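## Task

Set the small white block down on the desk, then release it and pull the robot away. The task fails if it topples or is left leaning, and it is not done if only the robot holds it in place at the end.

## Robot and tools

Robot: a two-wheeled cart, 0.53 m wide, spanning x = -0.35 to 0.07 m in the base frame, with a pan/tilt head camera and two arms (left_arm, right_arm). Each arm has shoulder pan, shoulder lift, elbow flex, wrist flex, wrist roll and a gripper with one fixed and one swinging jaw. Pan axes sit at x = -0.060, y = +0.155 (left) and -0.155 m (right); the shoulder is 0.03 m outward and 0.89 m high. Link lengths: upper arm 0.116, forearm 0.135, hand 0.162 m. The fixed-jaw tip reaches about 0.44 m from its pan axis at most, and not below 0.55 m above the floor. Loose objects may occasionally get nudged by something else.

Frames: the base frame has its origin on the floor between the drive wheels, x forward, y left, z up. left_hand and right_hand are reported in it and mark the fixed-jaw tip; a held object sits beside that point, on the swinging-jaw side. Hand axes: z along the fingers, y from swinging jaw to fixed jaw. Odometry is the base frame at scene start; base_odometry counts wheel rotation only (slip looks like travel); heading is positive leftward, -3.142 to 3.142.

execute_actions: arguments are "actions" (a list holding one action or none) and optional "cameras" (any of head_camera, left_wrist_camera, right_wrist_camera, or all; omitted/null/["all"] means all, [] means none; an unknown name rejects the call). An action may hold "base", "joints" or both, started at once. "base" takes exactly one relative command: {"translate_m": d}, metres straight ahead (positive forward, -1.4 to 1.4), or {"rotate_rad": d}, radians in place (positive = counter-clockwise seen from above, -3.2 to 3.2). No sideways motion. A base offset is measured from the base's position in the latest reported state. "joints" is a single dictionary keyed by joint name, each value an absolute target angle in radians; both arms and the head go in the same dictionary. Ranges: head_pan_rad -3.2 to 3.2 (0 forward, positive left); head_tilt_rad -0.76 to 1.45 (0 level, positive down); for each arm, shoulder_pan -1.919 to 1.919, shoulder_lift -1.745 to 1.745, elbow_flex -1.69 to 1.58, wrist_flex -1.658 to 1.658, wrist_roll -2.743 to 2.841, gripper 0 to 1.919. Done tolerances: pan/head/roll 0.02, lift 0.1, elbow 0.07, wrist_flex 0.03, gripper 0.03. Unknown keys or out-of-range numbers reject the whole call with no motion. Joints left out keep pursuing their previous target silently. An empty list just reports state and images.

Joint meanings. Pan: at 0 the left arm points left and the right arm right; positive is clockwise from above; straight ahead is +1.571 (left) and -1.571 (right). Bend: with lift, elbow and wrist_flex at 0, the upper arm points up tilted 0.24 rad outward and forearm and fingers are level; positive bends downward; the sum of these three gives how far the fingers aim below horizontal (1.571 = straight down, needing the forearm no more than 0.08 rad above level). Roll: -1.522 closes the jaws across the arm's plane with the fixed jaw on the left looking outward, 1.619 puts it on the right, 0.049 closes them within the plane (fixed jaw below with level fingers, or toward the pan axis when pointing down). Jaw gap by gripper angle: 0: 0.003; 0.3: 0.026; 0.6: 0.049; 1: 0.076; 1.919: 0.106 m. With level fingers the hand body protrudes ~0.08 m above them when the fixed jaw is left, below when right, so keep it left above furniture. Squeezing: target below the touching angle; strongest at 0.2 rad below it; going lower can trip the jaw. A holding jaw reads off_target; done means empty or barely gripping.

Stowed pose: left arm shoulder_pan -1.75, shoulder_lift 0.05, elbow_flex 1.35, wrist_flex -1.55, wrist_roll -1.52; right arm identical except shoulder_pan 1.75. Stow in two steps (wrists first, then the other three) when clear of loose objects; one-step stowing can jam a hand on the cart. Leaving stow with wrists first can hit or wedge on the cart. A stowed turn in place needs 0.44 m free radius; turning or reversing close to a desk can snag the cart's rear and tip it.

Results: base_status and joint_status give how each motion of the last accepted action ended. done (base: wheels turned the commanded amount, slip possible); off_target (stopped short, maybe still pushing: load sag, obstruction, or trip); time_out (target dropped, holds in place); joint command not followed plus a cause line (a self-collision check between an arm's links or the two arms blocked the arm's targets; the gripper still moves; such targets may be retried on later actions until valid). on_its_own lists uncommanded changes. contact_stop never occurs. To stop a blocked joint pushing, command its current reading. MOTOR HOT warns from 55 °C; OVER-TEMPERATURE FAULT at 70 °C halts that arm, limp motors, and joint_status shows limit_stop_at_motor_heat: resend targets. After a reported stop, later motion calls in the same reply are skipped.

Sag: loaded joints settle below target, more at long reach; pre-compensate upward by the last sag. Hand positions can be a few centimetres off. Overload: a joint stuck over ~0.30 rad from target for ~2 s trips to 20 % torque with no status; reset by waiting until still, then commanding 0.2 rad from the reading away from the failed target (or 0.04 past the range end; for a jaw, the end). Payload: ~0.4 kg per hand at full reach, ~0.7 kg within 0.28 m of the pan axis, ~1 kg with both hands close in.

wait: "seconds" 0 to 10; no new command; returns state and images. zoom_image: "camera" and "region" [x0, y0, x1, y1] in pixels of that camera's latest full image (origin top-left, at most 504 by 504). read_manual: optional "section", only "licences"; no motion. finished_scene: "scene" 1 or 2; ends that scene for good, reports success, and gives the next task.

Cameras are 644x476 pinhole images; calibration with K and T_world_to_cam (base frame to camera) is supplied and may be slightly off; wrist-camera poses inherit joint-reading errors.

Avoid: dropping or slamming objects, knocking things over, arms striking or pressing each other (a hard press ends the run), strong pulls or pushes that tip the robot (pulling something in front is worst), and long loaded holds that overheat shoulder_lift motors.

Each tool is called by a JSON object that holds its "method" and its "body", one argument or row to a line.

## Session

{"method": "execute_actions", "body": {
  "actions": []
}}

Scene clock: 0.00 s.
base_odometry: x=+0.000 y=+0.000 heading=+0.000 (m, m, rad; odometry frame)
base_status: not commanded
joint_positions: head_pan_rad=-0.004 head_tilt_rad=-0.032 left_arm_shoulder_pan_rad=-1.730 left_arm_shoulder_lift_rad=-0.004 left_arm_elbow_flex_rad=+1.409 left_arm_wrist_flex_rad=-1.478 left_arm_wrist_roll_rad=-1.552 left_arm_gripper_rad=+1.920 right_arm_shoulder_pan_rad=+1.756 right_arm_shoulder_lift_rad=+0.056 right_arm_elbow_flex_rad=+1.320 right_arm_wrist_flex_rad=-1.583 right_arm_wrist_roll_rad=-1.548 right_arm_gripper_rad=+1.920
joint_status: not commanded
left_hand: x=-0.3011 y=+0.1085 z=+0.8861 quat_wxyz=(-0.069, -0.680, -0.044, +0.729) (m; base frame)
right_hand: x=-0.3100 y=-0.1160 z=+0.9064 quat_wxyz=(-0.062, +0.627, -0.067, -0.774) (m; base frame)
pictures: head_camera, left_wrist_camera, right_wrist_camera
camera_calibration (this result's frames):
head_camera: T_world_to_cam=[[-0.0280586, -0.999449, 0.017756, -0.0241156], [0.0401076, -0.0188743, -0.999017, 1.19314], [0.998801, -0.0273189, 0.0406151, -0.00800613], [0, 0, 0, 1]] pos_world=[-0.0405342, -0.00180131, 1.19272]
left_wrist_camera: T_world_to_cam=[[-0.161281, 0.986654, -0.0223938, -0.138422], [0.491619, 0.0606448, -0.868696, 0.924973], [-0.855745, -0.151113, -0.494839, 0.265399], [0, 0, 0, 1]] pos_world=[-0.249946, 0.120585, 0.931751]
right_wrist_camera: T_world_to_cam=[[0.214137, 0.976455, -0.0261025, 0.194204], [0.342497, -0.100082, -0.934173, 0.960264], [-0.91479, 0.191101, -0.355864, 0.127721], [0, 0, 0, 1]] pos_world=[-0.253636, -0.117934, 0.947573]
Images, in order (width x height): head_camera 644x476, left_wrist_camera 644x476, right_wrist_camera 644x476.

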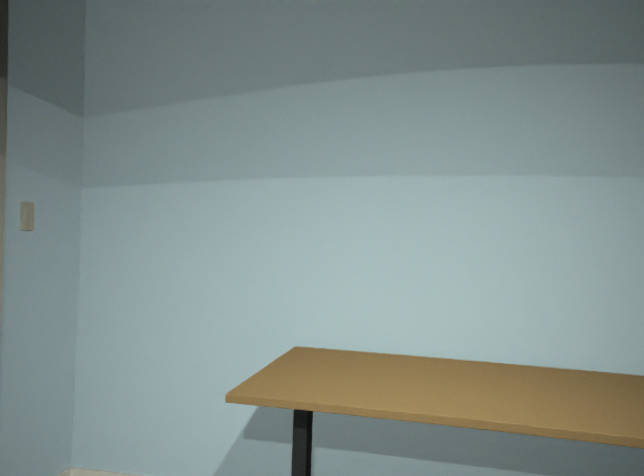

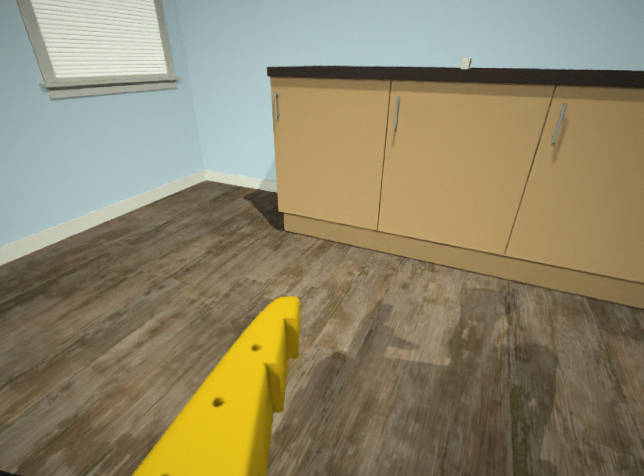

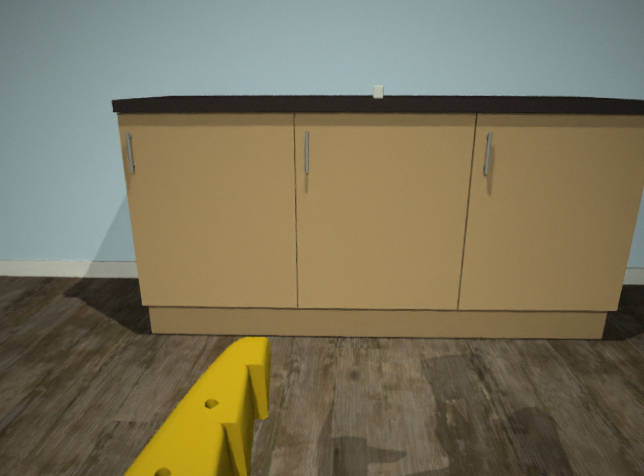

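{"method": "execute_actions", "body": {
  "actions": [
    {"base": {"rotate_rad": 2.85}, "joints": {"head_pan_rad": 0.0, "head_tilt_rad": 0.42}}
  ],
  "cameras": ["head_camera"]
}}

Scene clock: 14.33 s.
base_odometry: x=-0.001 y=+0.000 heading=+2.849 (m, m, rad; odometry frame)
base_status: done
joint_positions: head_pan_rad=-0.004 head_tilt_rad=+0.414 left_arm_shoulder_pan_rad=-1.730 left_arm_shoulder_lift_rad=-0.004 left_arm_elbow_flex_rad=+1.409 left_arm_wrist_flex_rad=-1.478 left_arm_wrist_roll_rad=-1.552 left_arm_gripper_rad=+1.920 right_arm_shoulder_pan_rad=+1.756 right_arm_shoulder_lift_rad=+0.056 right_arm_elbow_flex_rad=+1.320 right_arm_wrist_flex_rad=-1.583 right_arm_wrist_roll_rad=-1.548 right_arm_gripper_rad=+1.920
joint_status: all done
left_hand: x=-0.3011 y=+0.1085 z=+0.8861 quat_wxyz=(-0.069, -0.680, -0.044, +0.729) (m; base frame)
right_hand: x=-0.3100 y=-0.1160 z=+0.9064 quat_wxyz=(-0.062, +0.627, -0.067, -0.774) (m; base frame)
pictures: head_camera
camera_calibration (this result's frames):
head_camera: T_world_to_cam=[[-0.01806, -0.999489, 0.0263839, -0.0335763], [-0.394336, -0.0171287, -0.918807, 1.0804], [0.918789, -0.0269978, -0.393825, 0.488274], [0, 0, 0, 1]] pos_world=[-0.0231864, -0.00187102, 1.18586]
Images, in order (width x height): head_camera 644x476.

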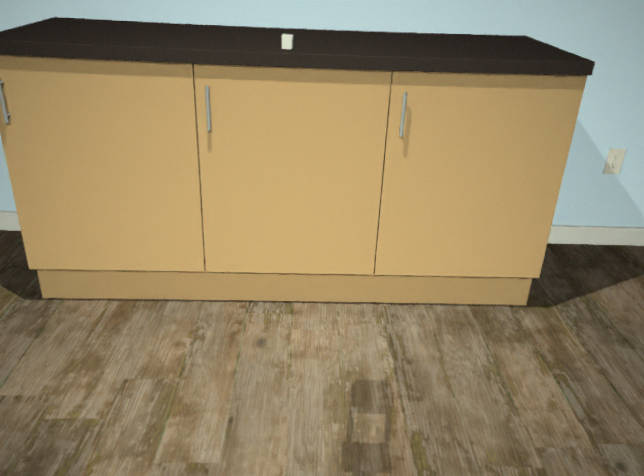

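{"method": "zoom_image", "body": {
  "camera": "head_camera",
  "region": [247, 15, 327, 75]
}}

Region (247, 15, 327, 75) of head_camera's 644x476 image, scaled by 6.300; it fills the top 378 rows of this view, and the rest is white.

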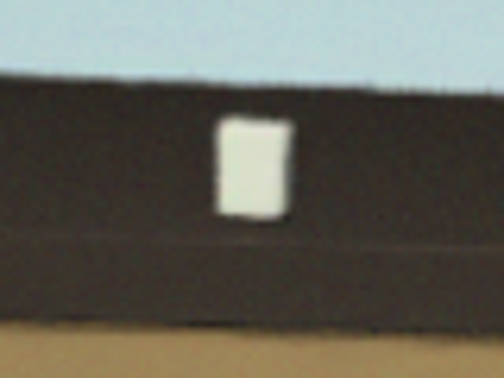

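{"method": "execute_actions", "body": {
  "actions": [
    {"base": {"translate_m": 1.4}, "joints": {"head_pan_rad": 0.2, "head_tilt_rad": 0.5, "left_arm_shoulder_pan_rad": 1.571, "left_arm_shoulder_lift_rad": -0.085, "left_arm_elbow_flex_rad": -0.15, "left_arm_wrist_flex_rad": 0.58, "left_arm_wrist_roll_rad": -1.522, "left_arm_gripper_rad": 1.1}}
  ],
  "cameras": ["head_camera", "left_wrist_camera"]
}}

Scene clock: 45.07 s.
base_odometry: x=-1.342 y=+0.403 heading=+2.847 (m, m, rad; odometry frame)
base_status: done
joint_positions: head_pan_rad=+0.190 head_tilt_rad=+0.494 left_arm_shoulder_pan_rad=+1.562 left_arm_shoulder_lift_rad=-0.051 left_arm_elbow_flex_rad=-0.114 left_arm_wrist_flex_rad=+0.578 left_arm_wrist_roll_rad=-1.533 left_arm_gripper_rad=+1.110 right_arm_shoulder_pan_rad=+1.756 right_arm_shoulder_lift_rad=+0.056 right_arm_elbow_flex_rad=+1.320 right_arm_wrist_flex_rad=-1.583 right_arm_wrist_roll_rad=-1.548 right_arm_gripper_rad=+1.920
joint_status: all done
left_hand: x=+0.2717 y=+0.1656 z=+0.9707 quat_wxyz=(+0.547, +0.001, +0.837, +0.005) (m; base frame)
right_hand: x=-0.3100 y=-0.1160 z=+0.9064 quat_wxyz=(-0.062, +0.627, -0.067, -0.774) (m; base frame)
pictures: head_camera, left_wrist_camera
camera_calibration (this result's frames):
head_camera: T_world_to_cam=[[0.177131, -0.983805, 0.0274281, -0.0256043], [-0.454964, -0.106564, -0.884111, 1.03762], [0.872715, 0.144125, -0.466472, 0.569725], [0, 0, 0, 1]] pos_world=[-0.0205944, 0.00327097, 1.18383]
left_wrist_camera: T_world_to_cam=[[0.00892182, -0.999956, -0.00288824, 0.163348], [-0.84284, -0.00596568, -0.538131, 0.766169], [0.538091, 0.00723543, -0.842856, 0.738951], [0, 0, 0, 1]] pos_world=[0.246678, 0.162565, 1.0356]
Images, in order (width x height): head_camera 644x476, left_wrist_camera 644x476.

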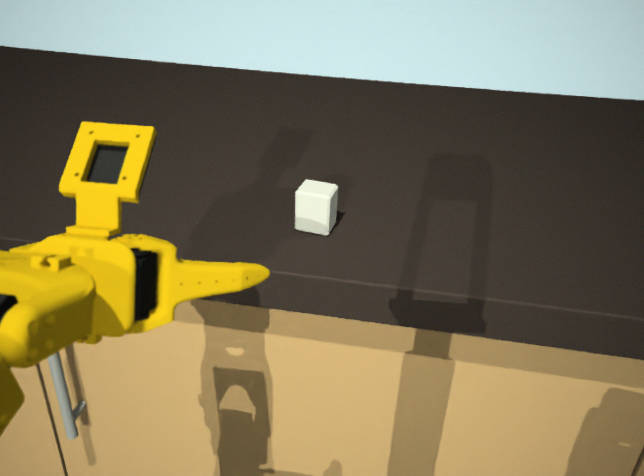

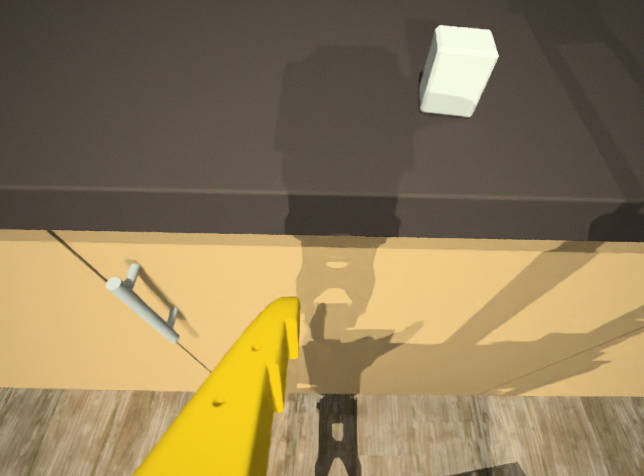

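{"method": "zoom_image", "body": {
  "camera": "left_wrist_camera",
  "region": [390, 10, 530, 130]
}}

{"method": "zoom_image", "body": {
  "camera": "head_camera",
  "region": [270, 160, 370, 290]
}}

Region (390, 10, 530, 130) of left_wrist_camera's 644x476 image, scaled by 3.600; it fills the top 432 rows of this view, and the rest is white.

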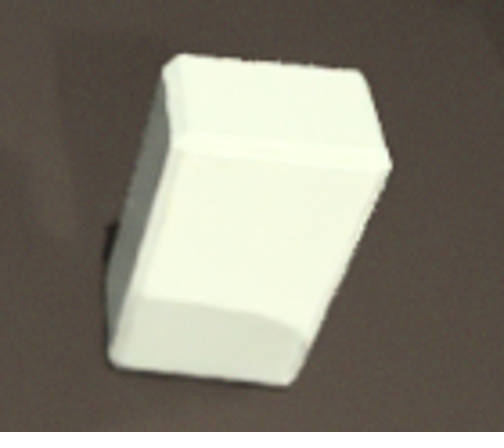

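Region (270, 160, 370, 290) of head_camera's 644x476 image, scaled by 3.877; it fills the left 388 columns of this view, and the rest is white.

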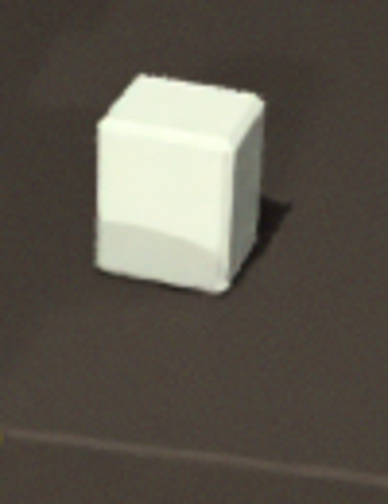

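{"method": "execute_actions", "body": {
  "actions": [
    {"base": {"translate_m": 0.18}, "joints": {"head_pan_rad": 0.25, "head_tilt_rad": 0.75, "left_arm_shoulder_pan_rad": 1.77}}
  ],
  "cameras": ["head_camera", "left_wrist_camera"]
}}

Scene clock: 68.03 s.
base_odometry: x=-1.514 y=+0.456 heading=+2.845 (m, m, rad; odometry frame)
base_status: done
joint_positions: head_pan_rad=+0.240 head_tilt_rad=+0.745 left_arm_shoulder_pan_rad=+1.760 left_arm_shoulder_lift_rad=-0.051 left_arm_elbow_flex_rad=-0.114 left_arm_wrist_flex_rad=+0.578 left_arm_wrist_roll_rad=-1.533 left_arm_gripper_rad=+1.110 right_arm_shoulder_pan_rad=+1.756 right_arm_shoulder_lift_rad=+0.056 right_arm_elbow_flex_rad=+1.320 right_arm_wrist_flex_rad=-1.583 right_arm_wrist_roll_rad=-1.548 right_arm_gripper_rad=+1.920
joint_status: all done
left_hand: x=+0.2673 y=+0.1002 z=+0.9707 quat_wxyz=(+0.545, +0.083, +0.833, -0.049) (m; base frame)
right_hand: x=-0.3100 y=-0.1160 z=+0.9064 quat_wxyz=(-0.062, +0.627, -0.067, -0.774) (m; base frame)
pictures: head_camera, left_wrist_camera
camera_calibration (this result's frames):
head_camera: T_world_to_cam=[[0.233065, -0.972013, 0.0295169, -0.0253796], [-0.64793, -0.177849, -0.740646, 0.863418], [0.725167, 0.153494, -0.671246, 0.798486], [0, 0, 0, 1]] pos_world=[-0.0136863, 0.00632593, 1.17622]
left_wrist_camera: T_world_to_cam=[[-0.187838, -0.982196, -0.00288824, 0.14879], [-0.827564, 0.159848, -0.538131, 0.741384], [0.529012, -0.0986915, -0.842856, 0.754825], [0, 0, 0, 1]] pos_world=[0.24218, 0.102126, 1.0356]
Images, in order (width x height): head_camera 644x476, left_wrist_camera 644x476.

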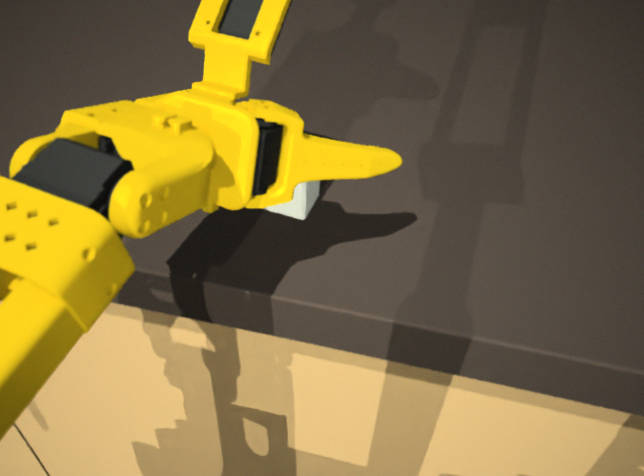

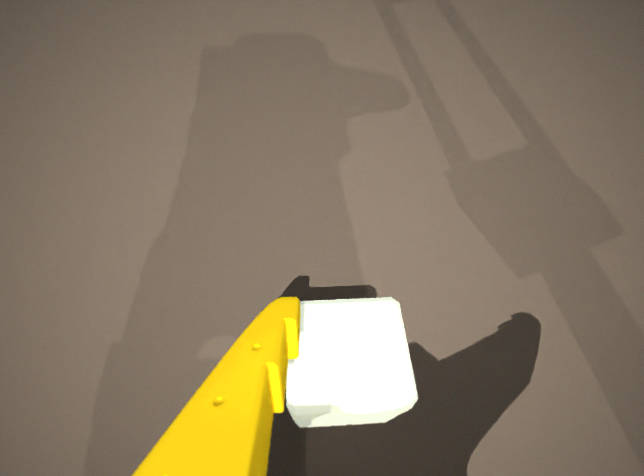

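{"method": "zoom_image", "body": {
  "camera": "left_wrist_camera",
  "region": [240, 260, 460, 450]
}}

Region (240, 260, 460, 450) of left_wrist_camera's 644x476 image, scaled by 2.291; it fills the top 435 rows of this view, and the rest is white.

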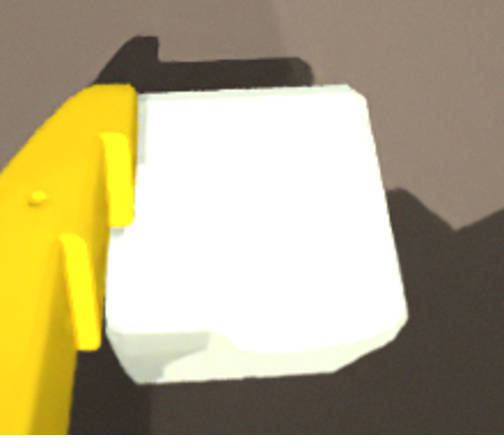

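{"method": "execute_actions", "body": {
  "actions": [
    {"joints": {"left_arm_shoulder_pan_rad": 1.708, "left_arm_shoulder_lift_rad": 0.012, "left_arm_elbow_flex_rad": 0.15, "left_arm_wrist_flex_rad": 0.205}}
  ],
  "cameras": ["head_camera", "left_wrist_camera"]
}}

Scene clock: 88.50 s.
base_odometry: x=-1.514 y=+0.456 heading=+2.845 (m, m, rad; odometry frame)
base_status: not commanded
joint_positions: head_pan_rad=+0.240 head_tilt_rad=+0.745 left_arm_shoulder_pan_rad=+1.718 left_arm_shoulder_lift_rad=+0.024 left_arm_elbow_flex_rad=+0.158 left_arm_wrist_flex_rad=+0.222 left_arm_wrist_roll_rad=-1.533 left_arm_gripper_rad=+1.110 right_arm_shoulder_pan_rad=+1.756 right_arm_shoulder_lift_rad=+0.056 right_arm_elbow_flex_rad=+1.320 right_arm_wrist_flex_rad=-1.583 right_arm_wrist_roll_rad=-1.548 right_arm_gripper_rad=+1.920
joint_status: all done
left_hand: x=+0.2797 y=+0.1123 z=+0.9236 quat_wxyz=(+0.550, +0.066, +0.832, -0.038) (m; base frame)
right_hand: x=-0.3100 y=-0.1160 z=+0.9064 quat_wxyz=(-0.062, +0.627, -0.067, -0.774) (m; base frame)
pictures: head_camera, left_wrist_camera
camera_calibration (this result's frames):
head_camera: T_world_to_cam=[[0.233065, -0.972013, 0.0295169, -0.0253796], [-0.64793, -0.177849, -0.740646, 0.863418], [0.725167, 0.153494, -0.671247, 0.798486], [0, 0, 0, 1]] pos_world=[-0.0136863, 0.00632593, 1.17622]
left_wrist_camera: T_world_to_cam=[[-0.146982, -0.989135, -0.00288714, 0.152169], [-0.828539, 0.124712, -0.545866, 0.735666], [0.540295, -0.0778406, -0.837867, 0.699603], [0, 0, 0, 1]] pos_world=[0.253902, 0.113227, 0.98819]
Images, in order (width x height): head_camera 644x476, left_wrist_camera 644x476.

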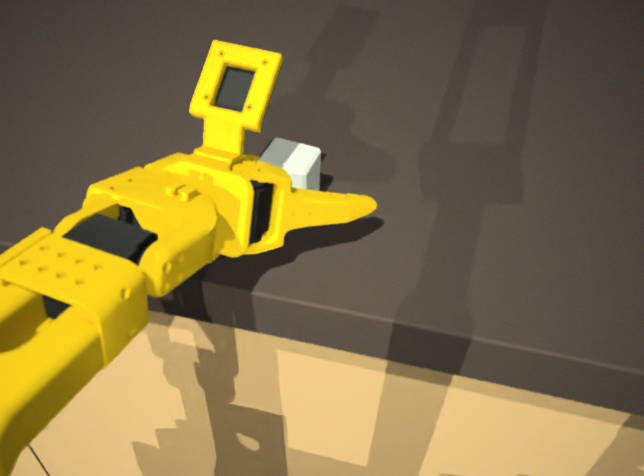

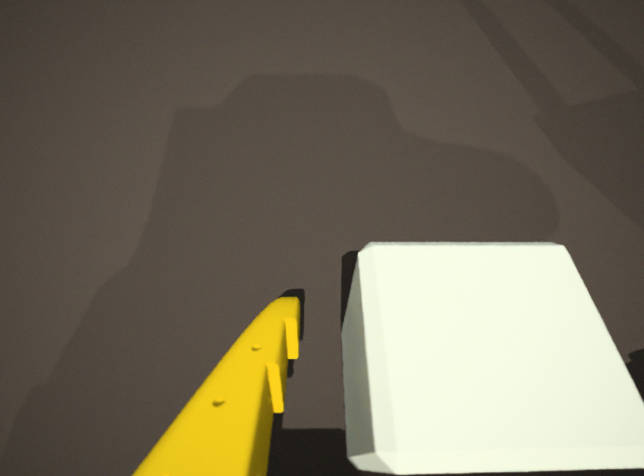

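{"method": "execute_actions", "body": {
  "actions": [
    {"joints": {"left_arm_shoulder_pan_rad": 1.752, "left_arm_elbow_flex_rad": 0.165, "left_arm_gripper_rad": 0.28}}
  ],
  "cameras": ["head_camera", "left_wrist_camera"]
}}

Scene clock: 94.23 s.
base_odometry: x=-1.514 y=+0.456 heading=+2.845 (m, m, rad; odometry frame)
base_status: not commanded
joint_positions: head_pan_rad=+0.240 head_tilt_rad=+0.745 left_arm_shoulder_pan_rad=+1.741 left_arm_shoulder_lift_rad=+0.024 left_arm_elbow_flex_rad=+0.174 left_arm_wrist_flex_rad=+0.220 left_arm_wrist_roll_rad=-1.533 left_arm_gripper_rad=+0.396 right_arm_shoulder_pan_rad=+1.756 right_arm_shoulder_lift_rad=+0.056 right_arm_elbow_flex_rad=+1.320 right_arm_wrist_flex_rad=-1.583 right_arm_wrist_roll_rad=-1.548 right_arm_gripper_rad=+1.920
joint_status: left_arm_gripper_rad off_target (ended at +0.396, target +0.280); the others done
left_hand: x=+0.2773 y=+0.1047 z=+0.9190 quat_wxyz=(+0.543, +0.076, +0.835, -0.044) (m; base frame)
right_hand: x=-0.3100 y=-0.1160 z=+0.9064 quat_wxyz=(-0.062, +0.627, -0.067, -0.774) (m; base frame)
pictures: head_camera, left_wrist_camera
camera_calibration (this result's frames):
head_camera: T_world_to_cam=[[0.233065, -0.972013, 0.0295169, -0.0253796], [-0.64793, -0.177848, -0.740646, 0.863418], [0.725167, 0.153494, -0.671246, 0.798486], [0, 0, 0, 1]] pos_world=[-0.0136863, 0.00632592, 1.17622]
left_wrist_camera: T_world_to_cam=[[-0.169745, -0.985484, -0.00288883, 0.150241], [-0.833605, 0.145147, -0.53295, 0.719571], [0.525633, -0.0880573, -0.846142, 0.709264], [0, 0, 0, 1]] pos_world=[0.252529, 0.106073, 0.984067]
Images, in order (width x height): head_camera 644x476, left_wrist_camera 644x476.

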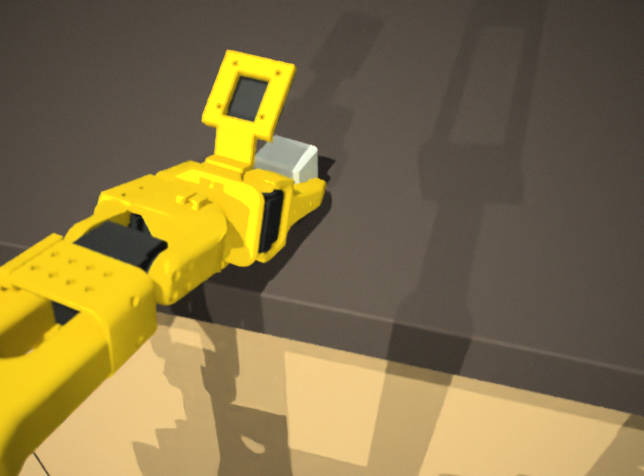

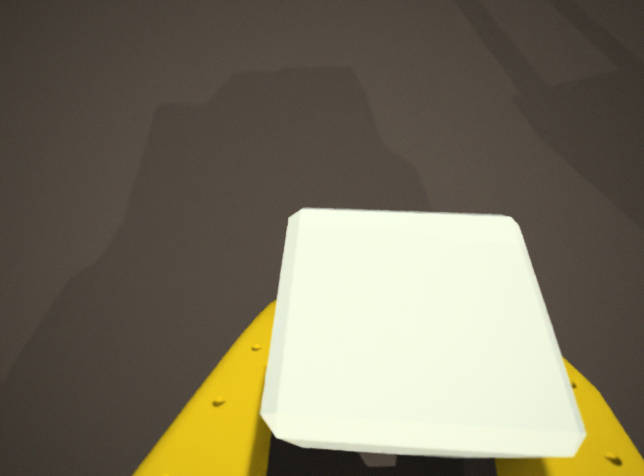

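{"method": "execute_actions", "body": {
  "actions": [
    {"joints": {"left_arm_gripper_rad": 0.22, "left_arm_elbow_flex_rad": -0.12, "left_arm_wrist_flex_rad": 0.48, "head_pan_rad": 0.9}}
  ],
  "cameras": ["left_wrist_camera"]
}}

Scene clock: 102.17 s.
base_odometry: x=-1.514 y=+0.456 heading=+2.845 (m, m, rad; odometry frame)
base_status: not commanded
joint_positions: head_pan_rad=+0.890 head_tilt_rad=+0.745 left_arm_shoulder_pan_rad=+1.743 left_arm_shoulder_lift_rad=+0.025 left_arm_elbow_flex_rad=-0.080 left_arm_wrist_flex_rad=+0.478 left_arm_wrist_roll_rad=-1.533 left_arm_gripper_rad=+0.392 right_arm_shoulder_pan_rad=+1.756 right_arm_shoulder_lift_rad=+0.056 right_arm_elbow_flex_rad=+1.320 right_arm_wrist_flex_rad=-1.583 right_arm_wrist_roll_rad=-1.548 right_arm_gripper_rad=+1.920
joint_status: left_arm_gripper_rad off_target (ended at +0.392, target +0.220); the others done
left_hand: x=+0.2782 y=+0.1040 z=+0.9524 quat_wxyz=(+0.541, +0.077, +0.836, -0.044) (m; base frame)
right_hand: x=-0.3100 y=-0.1160 z=+0.9064 quat_wxyz=(-0.062, +0.627, -0.067, -0.774) (m; base frame)
pictures: left_wrist_camera
camera_calibration (this result's frames):
left_wrist_camera: T_world_to_cam=[[-0.171269, -0.98522, -0.0028892, 0.15021], [-0.835789, 0.146844, -0.52905, 0.734912], [0.521655, -0.0881954, -0.848586, 0.740384], [0, 0, 0, 1]] pos_world=[0.253732, 0.105371, 1.01752]
Images, in order (width x height): left_wrist_camera 644x476.

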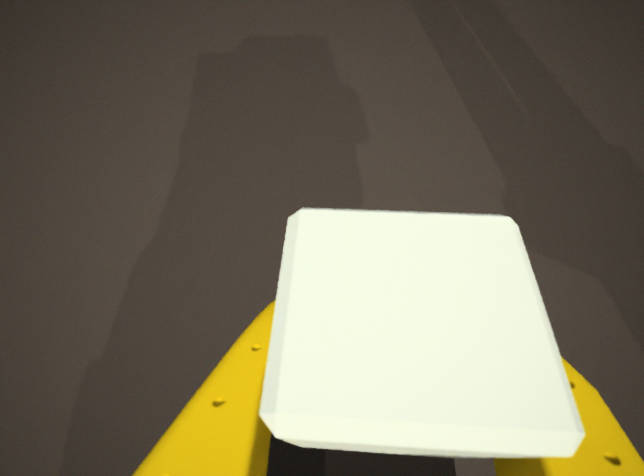

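{"method": "execute_actions", "body": {
  "actions": [
    {"base": {"translate_m": -1.4}, "joints": {"head_pan_rad": 3.1, "head_tilt_rad": 0.4, "left_arm_shoulder_pan_rad": 1.565}}
  ],
  "cameras": ["head_camera", "left_wrist_camera"]
}}

Scene clock: 116.53 s.
base_odometry: x=-0.176 y=+0.044 heading=+2.842 (m, m, rad; odometry frame)
base_status: done
joint_positions: head_pan_rad=+3.090 head_tilt_rad=+0.413 left_arm_shoulder_pan_rad=+1.574 left_arm_shoulder_lift_rad=+0.027 left_arm_elbow_flex_rad=-0.080 left_arm_wrist_flex_rad=+0.478 left_arm_wrist_roll_rad=-1.533 left_arm_gripper_rad=+0.392 right_arm_shoulder_pan_rad=+1.756 right_arm_shoulder_lift_rad=+0.056 right_arm_elbow_flex_rad=+1.320 right_arm_wrist_flex_rad=-1.583 right_arm_wrist_roll_rad=-1.548 right_arm_gripper_rad=+1.920
joint_status: all done
left_hand: x=+0.2821 y=+0.1615 z=+0.9519 quat_wxyz=(+0.542, +0.006, +0.840, +0.002) (m; base frame)
right_hand: x=-0.3100 y=-0.1160 z=+0.9064 quat_wxyz=(-0.062, +0.627, -0.067, -0.774) (m; base frame)
pictures: head_camera, left_wrist_camera
camera_calibration (this result's frames):
head_camera: T_world_to_cam=[[0.0655656, 0.997499, 0.0263823, -0.0296441], [0.3946, -0.00163491, -0.918851, 1.11753], [-0.916511, 0.0706555, -0.393721, 0.401895], [0, 0, 0, 1]] pos_world=[-0.0706938, 0.00300097, 1.18586]
left_wrist_camera: T_world_to_cam=[[-0.0033853, -0.99999, -0.00288932, 0.162573], [-0.84939, 0.00440031, -0.527748, 0.755035], [0.527755, 0.000667572, -0.849396, 0.727741], [0, 0, 0, 1]] pos_world=[0.2578, 0.158763, 1.01708]
Images, in order (width x height): head_camera 644x476, left_wrist_camera 644x476.

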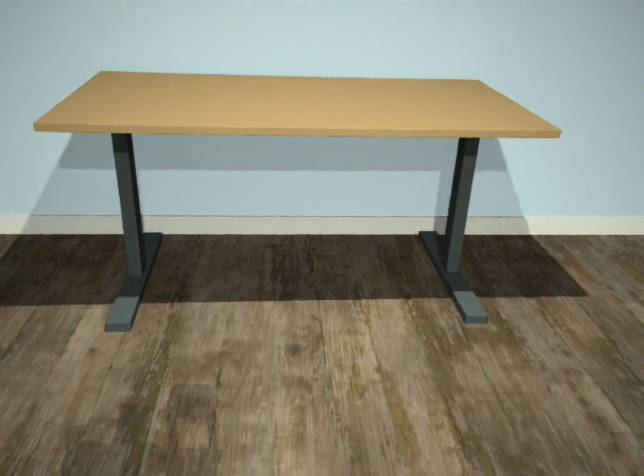

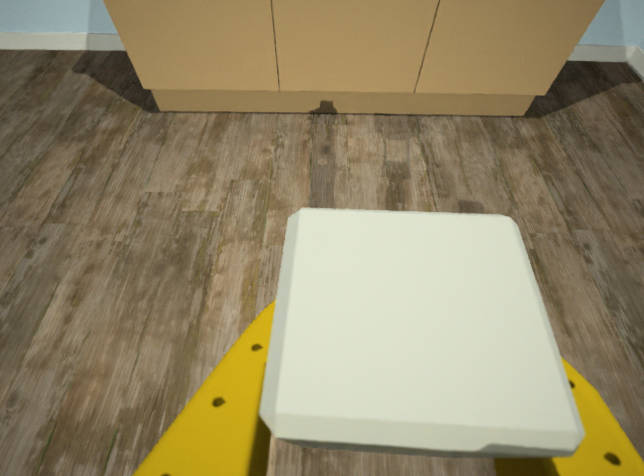

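{"method": "execute_actions", "body": {
  "actions": [
    {"base": {"rotate_rad": -3.14}, "joints": {"head_pan_rad": 0.0, "head_tilt_rad": 0.45}}
  ],
  "cameras": ["head_camera"]
}}

Scene clock: 128.93 s.
base_odometry: x=-0.175 y=+0.044 heading=-0.297 (m, m, rad; odometry frame)
base_status: done
joint_positions: head_pan_rad=+0.010 head_tilt_rad=+0.444 left_arm_shoulder_pan_rad=+1.571 left_arm_shoulder_lift_rad=+0.027 left_arm_elbow_flex_rad=-0.080 left_arm_wrist_flex_rad=+0.478 left_arm_wrist_roll_rad=-1.533 left_arm_gripper_rad=+0.392 right_arm_shoulder_pan_rad=+1.756 right_arm_shoulder_lift_rad=+0.056 right_arm_elbow_flex_rad=+1.320 right_arm_wrist_flex_rad=-1.583 right_arm_wrist_roll_rad=-1.548 right_arm_gripper_rad=+1.920
joint_status: all done
left_hand: x=+0.2821 y=+0.1626 z=+0.9519 quat_wxyz=(+0.542, +0.005, +0.840, +0.003) (m; base frame)
right_hand: x=-0.3100 y=-0.1160 z=+0.9064 quat_wxyz=(-0.062, +0.627, -0.067, -0.774) (m; base frame)
pictures: head_camera
camera_calibration (this result's frames):
head_camera: T_world_to_cam=[[-0.00328185, -0.999636, 0.0267959, -0.033356], [-0.421622, -0.0229147, -0.906482, 1.06493], [0.906766, -0.0142727, -0.421393, 0.519439], [0, 0, 0, 1]] pos_world=[-0.0221208, -0.00152753, 1.18512]
Images, in order (width x height): head_camera 644x476.

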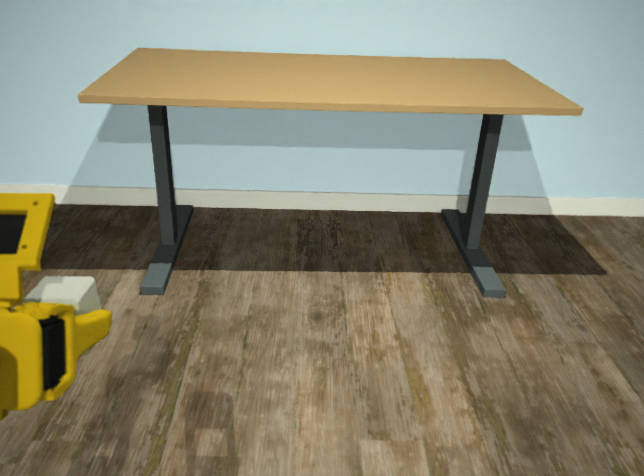

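{"method": "execute_actions", "body": {
  "actions": [
    {"base": {"translate_m": 1.4}, "joints": {"head_pan_rad": 0.25, "head_tilt_rad": 0.8, "left_arm_shoulder_lift_rad": 0.59, "left_arm_elbow_flex_rad": 0.192, "left_arm_wrist_flex_rad": -0.415}}
  ],
  "cameras": ["head_camera", "left_wrist_camera"]
}}

Scene clock: 146.33 s.
base_odometry: x=+1.164 y=-0.365 heading=-0.294 (m, m, rad; odometry frame)
base_status: done
joint_positions: head_pan_rad=+0.240 head_tilt_rad=+0.795 left_arm_shoulder_pan_rad=+1.571 left_arm_shoulder_lift_rad=+0.607 left_arm_elbow_flex_rad=+0.201 left_arm_wrist_flex_rad=-0.396 left_arm_wrist_roll_rad=-1.533 left_arm_gripper_rad=+0.392 right_arm_shoulder_pan_rad=+1.756 right_arm_shoulder_lift_rad=+0.056 right_arm_elbow_flex_rad=+1.320 right_arm_wrist_flex_rad=-1.583 right_arm_wrist_roll_rad=-1.548 right_arm_gripper_rad=+1.920
joint_status: all done
left_hand: x=+0.3017 y=+0.1626 z=+0.8124 quat_wxyz=(+0.548, +0.005, +0.836, +0.003) (m; base frame)
right_hand: x=-0.3100 y=-0.1160 z=+0.9064 quat_wxyz=(-0.062, +0.627, -0.067, -0.774) (m; base frame)
pictures: head_camera, left_wrist_camera
camera_calibration (this result's frames):
head_camera: T_world_to_cam=[[0.234501, -0.971662, 0.0297152, -0.0255404], [-0.683143, -0.186463, -0.706078, 0.821976], [0.69161, 0.145276, -0.70751, 0.838648], [0, 0, 0, 1]] pos_world=[-0.0125007, 0.0066159, 1.17449]
left_wrist_camera: T_world_to_cam=[[-0.000277474, -0.999996, -0.00288807, 0.16234], [-0.842033, 0.00179154, -0.539424, 0.705816], [0.539427, 0.00228217, -0.842029, 0.589125], [0, 0, 0, 1]] pos_world=[0.276575, 0.159731, 0.877263]
Images, in order (width x height): head_camera 644x476, left_wrist_camera 644x476.

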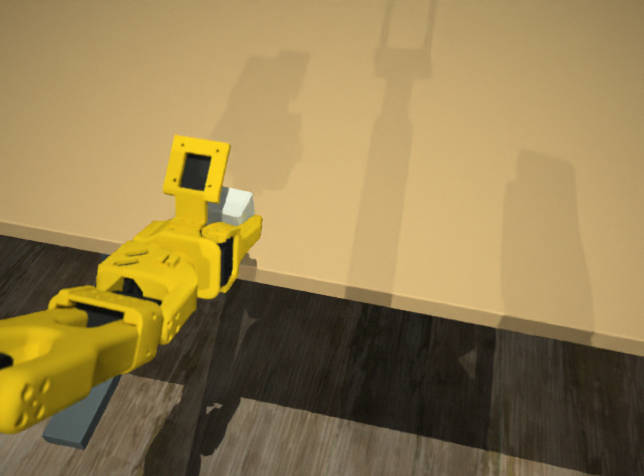

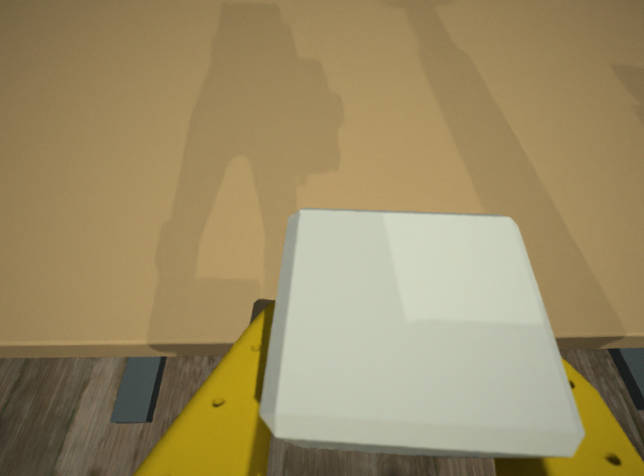

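{"method": "zoom_image", "body": {
  "camera": "left_wrist_camera",
  "region": [150, 320, 250, 370]
}}

Region (150, 320, 250, 370) of left_wrist_camera's 644x476 image, scaled by 5.040.

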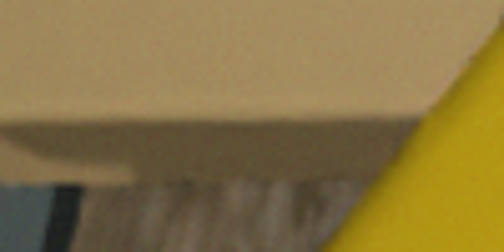

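{"method": "execute_actions", "body": {
  "actions": [
    {"base": {"translate_m": 0.17}, "joints": {"head_pan_rad": 0.45, "head_tilt_rad": 0.95, "left_arm_shoulder_lift_rad": 0.79, "left_arm_wrist_flex_rad": -0.609}}
  ],
  "cameras": ["head_camera", "left_wrist_camera"]
}}

Scene clock: 162.37 s.
base_odometry: x=+1.327 y=-0.415 heading=-0.295 (m, m, rad; odometry frame)
base_status: done
joint_positions: head_pan_rad=+0.440 head_tilt_rad=+0.945 left_arm_shoulder_pan_rad=+1.571 left_arm_shoulder_lift_rad=+0.809 left_arm_elbow_flex_rad=+0.201 left_arm_wrist_flex_rad=-0.591 left_arm_wrist_roll_rad=-1.533 left_arm_gripper_rad=+0.392 right_arm_shoulder_pan_rad=+1.756 right_arm_shoulder_lift_rad=+0.056 right_arm_elbow_flex_rad=+1.320 right_arm_wrist_flex_rad=-1.583 right_arm_wrist_roll_rad=-1.548 right_arm_gripper_rad=+1.920
joint_status: all done
left_hand: x=+0.2940 y=+0.1626 z=+0.7746 quat_wxyz=(+0.545, +0.005, +0.839, +0.003) (m; base frame)
right_hand: x=-0.3100 y=-0.1160 z=+0.9064 quat_wxyz=(-0.062, +0.627, -0.067, -0.774) (m; base frame)
pictures: head_camera, left_wrist_camera
camera_calibration (this result's frames):
head_camera: T_world_to_cam=[[0.426946, -0.903784, 0.0298618, -0.0166642], [-0.72087, -0.360104, -0.592176, 0.689101], [0.545952, 0.231301, -0.805255, 0.944307], [0, 0, 0, 1]] pos_world=[-0.0116799, 0.0146681, 1.16897]
left_wrist_camera: T_world_to_cam=[[-0.000299628, -0.999996, -0.00288883, 0.162239], [-0.846145, 0.00179314, -0.53295, 0.675085], [0.532953, 0.00228468, -0.846142, 0.566546], [0, 0, 0, 1]] pos_world=[0.269326, 0.159734, 0.839634]
Images, in order (width x height): head_camera 644x476, left_wrist_camera 644x476.

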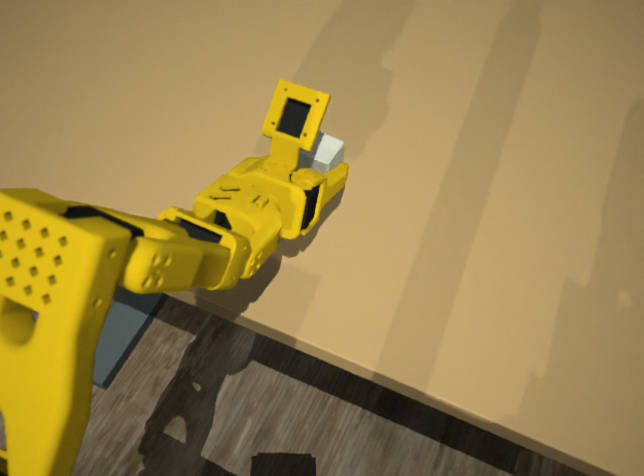

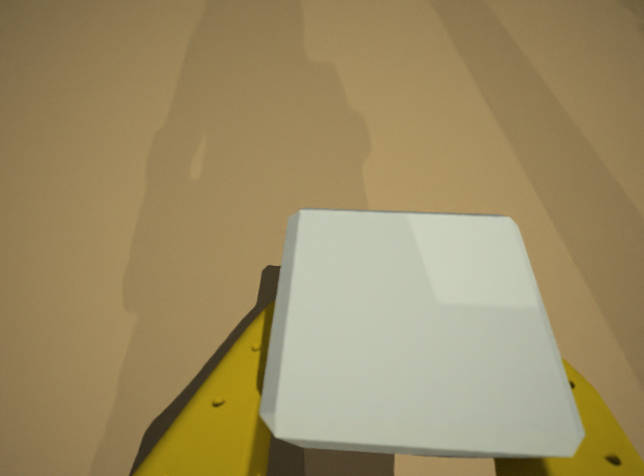

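{"method": "execute_actions", "body": {
  "actions": [
    {"joints": {"left_arm_shoulder_lift_rad": 0.935, "left_arm_wrist_flex_rad": -0.754}}
  ],
  "cameras": ["head_camera", "left_wrist_camera"]
}}

Scene clock: 167.50 s.
base_odometry: x=+1.327 y=-0.415 heading=-0.295 (m, m, rad; odometry frame)
base_status: not commanded
joint_positions: head_pan_rad=+0.440 head_tilt_rad=+0.945 left_arm_shoulder_pan_rad=+1.571 left_arm_shoulder_lift_rad=+0.952 left_arm_elbow_flex_rad=+0.201 left_arm_wrist_flex_rad=-0.735 left_arm_wrist_roll_rad=-1.533 left_arm_gripper_rad=+0.392 right_arm_shoulder_pan_rad=+1.756 right_arm_shoulder_lift_rad=+0.056 right_arm_elbow_flex_rad=+1.320 right_arm_wrist_flex_rad=-1.583 right_arm_wrist_roll_rad=-1.548 right_arm_gripper_rad=+1.920
joint_status: all done
left_hand: x=+0.2846 y=+0.1626 z=+0.7502 quat_wxyz=(+0.545, +0.005, +0.838, +0.003) (m; base frame)
right_hand: x=-0.3100 y=-0.1160 z=+0.9064 quat_wxyz=(-0.062, +0.627, -0.067, -0.774) (m; base frame)
pictures: head_camera, left_wrist_camera
camera_calibration (this result's frames):
head_camera: T_world_to_cam=[[0.426946, -0.903784, 0.0298618, -0.0166642], [-0.720869, -0.360104, -0.592176, 0.689101], [0.545953, 0.231301, -0.805255, 0.944307], [0, 0, 0, 1]] pos_world=[-0.0116799, 0.0146681, 1.16897]
left_wrist_camera: T_world_to_cam=[[-0.000295197, -0.999996, -0.00288869, 0.162168], [-0.845327, 0.00179282, -0.534247, 0.654891], [0.53425, 0.00228418, -0.845323, 0.549926], [0, 0, 0, 1]] pos_world=[0.259847, 0.159737, 0.815208]
Images, in order (width x height): head_camera 644x476, left_wrist_camera 644x476.

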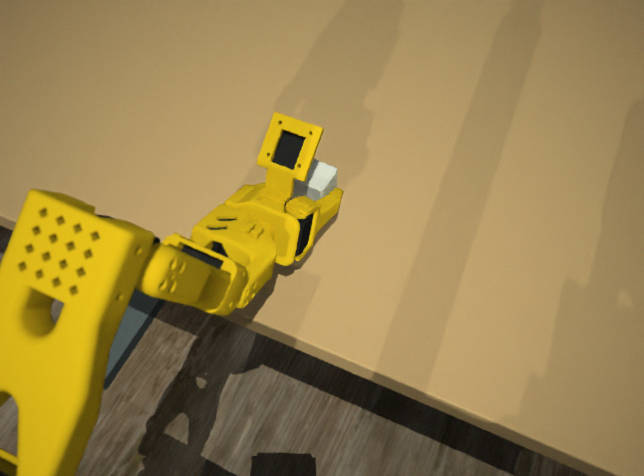

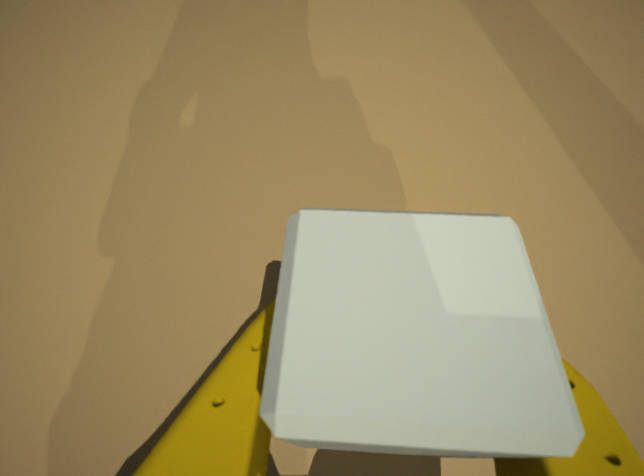

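{"method": "execute_actions", "body": {
  "actions": [
    {"joints": {"left_arm_shoulder_lift_rad": 1.0, "left_arm_wrist_flex_rad": -0.818}}
  ],
  "cameras": ["left_wrist_camera"]
}}

Scene clock: 169.73 s.
base_odometry: x=+1.327 y=-0.415 heading=-0.295 (m, m, rad; odometry frame)
base_status: not commanded
joint_positions: head_pan_rad=+0.440 head_tilt_rad=+0.945 left_arm_shoulder_pan_rad=+1.571 left_arm_shoulder_lift_rad=+1.015 left_arm_elbow_flex_rad=+0.201 left_arm_wrist_flex_rad=-0.800 left_arm_wrist_roll_rad=-1.533 left_arm_gripper_rad=+0.392 right_arm_shoulder_pan_rad=+1.756 right_arm_shoulder_lift_rad=+0.056 right_arm_elbow_flex_rad=+1.320 right_arm_wrist_flex_rad=-1.583 right_arm_wrist_roll_rad=-1.548 right_arm_gripper_rad=+1.920
joint_status: all done
left_hand: x=+0.2794 y=+0.1626 z=+0.7401 quat_wxyz=(+0.546, +0.005, +0.838, +0.003) (m; base frame)
right_hand: x=-0.3100 y=-0.1160 z=+0.9064 quat_wxyz=(-0.062, +0.627, -0.067, -0.774) (m; base frame)
pictures: left_wrist_camera
camera_calibration (this result's frames):
left_wrist_camera: T_world_to_cam=[[-0.000290766, -0.999996, -0.00288855, 0.162138], [-0.844506, 0.0017925, -0.535543, 0.645827], [0.535546, 0.00228368, -0.844503, 0.543144], [0, 0, 0, 1]] pos_world=[0.254573, 0.159739, 0.805023]
Images, in order (width x height): left_wrist_camera 644x476.

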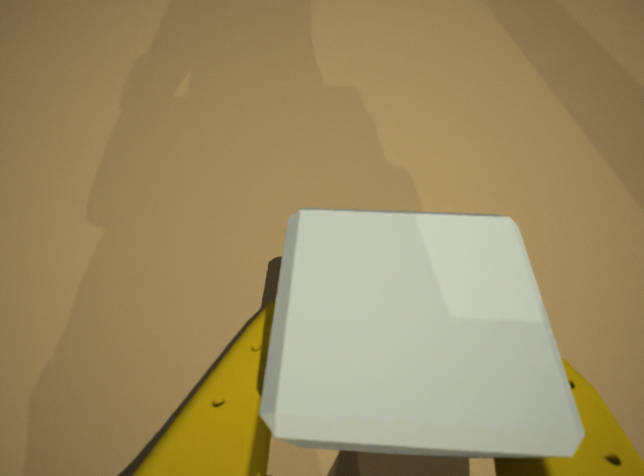

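{"method": "execute_actions", "body": {
  "actions": [
    {"joints": {"left_arm_shoulder_lift_rad": 1.062, "left_arm_wrist_flex_rad": -0.877}}
  ],
  "cameras": ["left_wrist_camera"]
}}

Scene clock: 172.13 s.
base_odometry: x=+1.327 y=-0.415 heading=-0.295 (m, m, rad; odometry frame)
base_status: not commanded
joint_positions: head_pan_rad=+0.440 head_tilt_rad=+0.945 left_arm_shoulder_pan_rad=+1.571 left_arm_shoulder_lift_rad=+1.073 left_arm_elbow_flex_rad=+0.199 left_arm_wrist_flex_rad=-0.861 left_arm_wrist_roll_rad=-1.533 left_arm_gripper_rad=+0.392 right_arm_shoulder_pan_rad=+1.756 right_arm_shoulder_lift_rad=+0.056 right_arm_elbow_flex_rad=+1.320 right_arm_wrist_flex_rad=-1.583 right_arm_wrist_roll_rad=-1.548 right_arm_gripper_rad=+1.920
joint_status: all done
left_hand: x=+0.2745 y=+0.1626 z=+0.7315 quat_wxyz=(+0.548, +0.005, +0.836, +0.003) (m; base frame)
right_hand: x=-0.3100 y=-0.1160 z=+0.9064 quat_wxyz=(-0.062, +0.627, -0.067, -0.774) (m; base frame)
pictures: left_wrist_camera
camera_calibration (this result's frames):
left_wrist_camera: T_world_to_cam=[[-0.000277474, -0.999996, -0.00288807, 0.16211], [-0.842033, 0.00179154, -0.539424, 0.639209], [0.539427, 0.00228217, -0.842029, 0.535706], [0, 0, 0, 1]] pos_world=[0.249306, 0.159741, 0.796353]
Images, in order (width x height): left_wrist_camera 644x476.

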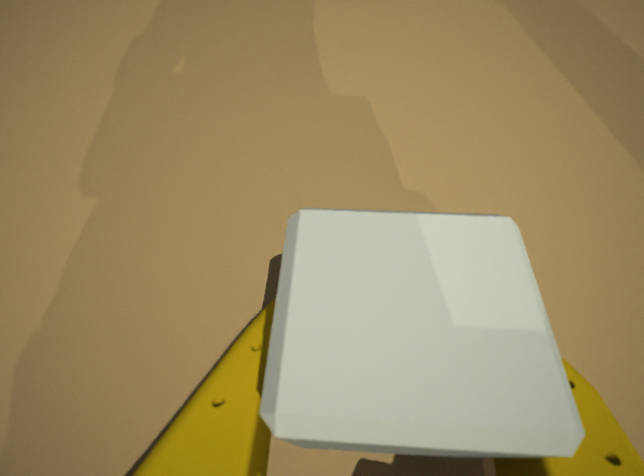

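{"method": "execute_actions", "body": {
  "actions": [
    {"joints": {"left_arm_gripper_rad": 0.85}}
  ],
  "cameras": ["head_camera", "left_wrist_camera"]
}}

Scene clock: 176.30 s.
base_odometry: x=+1.327 y=-0.415 heading=-0.295 (m, m, rad; odometry frame)
base_status: not commanded
joint_positions: head_pan_rad=+0.440 head_tilt_rad=+0.945 left_arm_shoulder_pan_rad=+1.571 left_arm_shoulder_lift_rad=+1.076 left_arm_elbow_flex_rad=+0.199 left_arm_wrist_flex_rad=-0.861 left_arm_wrist_roll_rad=-1.533 left_arm_gripper_rad=+0.839 right_arm_shoulder_pan_rad=+1.756 right_arm_shoulder_lift_rad=+0.056 right_arm_elbow_flex_rad=+1.320 right_arm_wrist_flex_rad=-1.583 right_arm_wrist_roll_rad=-1.548 right_arm_gripper_rad=+1.920
joint_status: all done
left_hand: x=+0.2740 y=+0.1626 z=+0.7306 quat_wxyz=(+0.547, +0.005, +0.837, +0.003) (m; base frame)
right_hand: x=-0.3100 y=-0.1160 z=+0.9064 quat_wxyz=(-0.062, +0.627, -0.067, -0.774) (m; base frame)
pictures: head_camera, left_wrist_camera
camera_calibration (this result's frames):
head_camera: T_world_to_cam=[[0.426946, -0.903784, 0.0298618, -0.0166642], [-0.72087, -0.360104, -0.592176, 0.689101], [0.545952, 0.231301, -0.805255, 0.944307], [0, 0, 0, 1]] pos_world=[-0.0116799, 0.0146681, 1.16897]
left_wrist_camera: T_world_to_cam=[[-0.000286335, -0.999996, -0.00288839, 0.16211], [-0.843683, 0.00179218, -0.536838, 0.636848], [0.536841, 0.00228317, -0.84368, 0.537105], [0, 0, 0, 1]] pos_world=[0.249005, 0.159741, 0.795497]
Images, in order (width x height): head_camera 644x476, left_wrist_camera 644x476.

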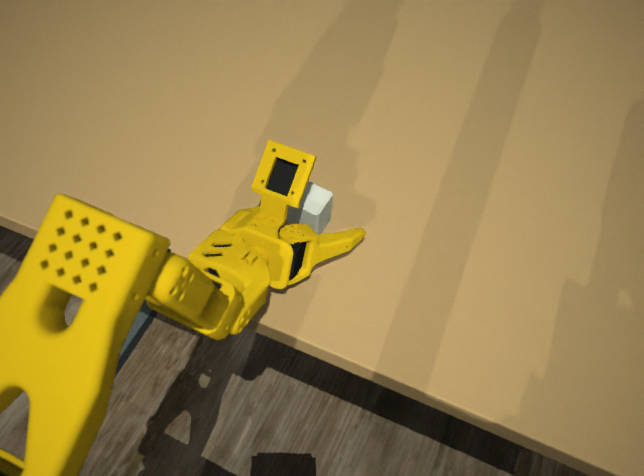

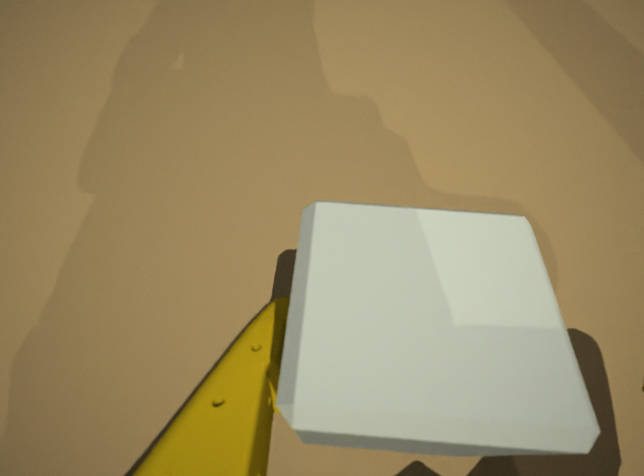

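The block is released and resting on the desk. I'll back away now, panning the hand slightly left so the fixed jaw clears it.

{"method": "execute_actions", "body": {
  "actions": [
    {"base": {"translate_m": -0.4}, "joints": {"left_arm_shoulder_pan_rad": 1.54, "head_pan_rad": 0.2, "head_tilt_rad": 0.65}}
  ],
  "cameras": ["head_camera", "left_wrist_camera"]
}}

Scene clock: 181.33 s.
base_odometry: x=+0.944 y=-0.299 heading=-0.293 (m, m, rad; odometry frame)
base_status: done
joint_positions: head_pan_rad=+0.210 head_tilt_rad=+0.664 left_arm_shoulder_pan_rad=+1.550 left_arm_shoulder_lift_rad=+1.078 left_arm_elbow_flex_rad=+0.199 left_arm_wrist_flex_rad=-0.861 left_arm_wrist_roll_rad=-1.533 left_arm_gripper_rad=+0.840 right_arm_shoulder_pan_rad=+1.756 right_arm_shoulder_lift_rad=+0.056 right_arm_elbow_flex_rad=+1.320 right_arm_wrist_flex_rad=-1.583 right_arm_wrist_roll_rad=-1.548 right_arm_gripper_rad=+1.920
joint_status: all done
left_hand: x=+0.2735 y=+0.1698 z=+0.7301 quat_wxyz=(+0.546, -0.004, +0.838, +0.009) (m; base frame)
right_hand: x=-0.3100 y=-0.1160 z=+0.9064 quat_wxyz=(-0.062, +0.627, -0.067, -0.774) (m; base frame)
pictures: head_camera, left_wrist_camera
camera_calibration (this result's frames):
head_camera: T_world_to_cam=[[0.201429, -0.979072, 0.0290427, -0.0263207], [-0.592543, -0.145409, -0.792306, 0.925482], [0.779948, 0.142384, -0.609433, 0.729913], [0, 0, 0, 1]] pos_world=[-0.0156039, 0.00487558, 1.17886]
left_wrist_camera: T_world_to_cam=[[0.0211833, -0.999771, -0.00288855, 0.163363], [-0.84435, -0.0163429, -0.535543, 0.638487], [0.535373, 0.0137835, -0.844503, 0.536009], [0, 0, 0, 1]] pos_world=[0.248681, 0.166373, 0.79507]
Images, in order (width x height): head_camera 644x476, left_wrist_camera 644x476.

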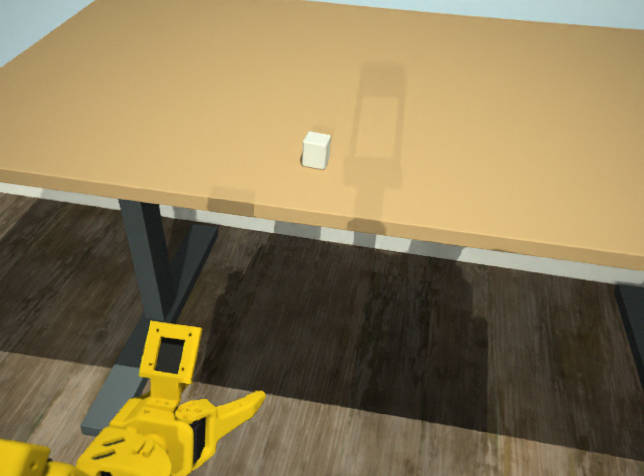

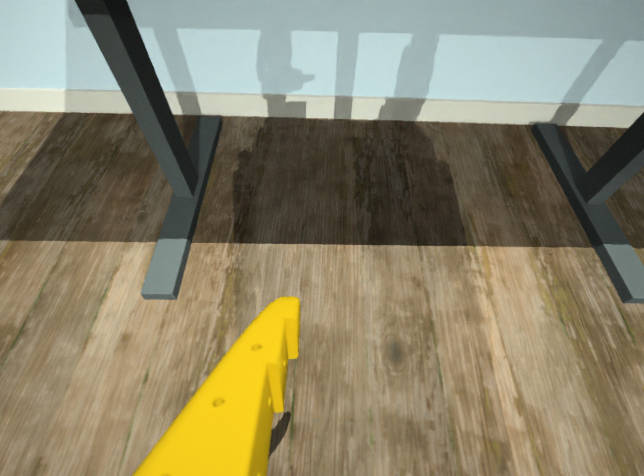

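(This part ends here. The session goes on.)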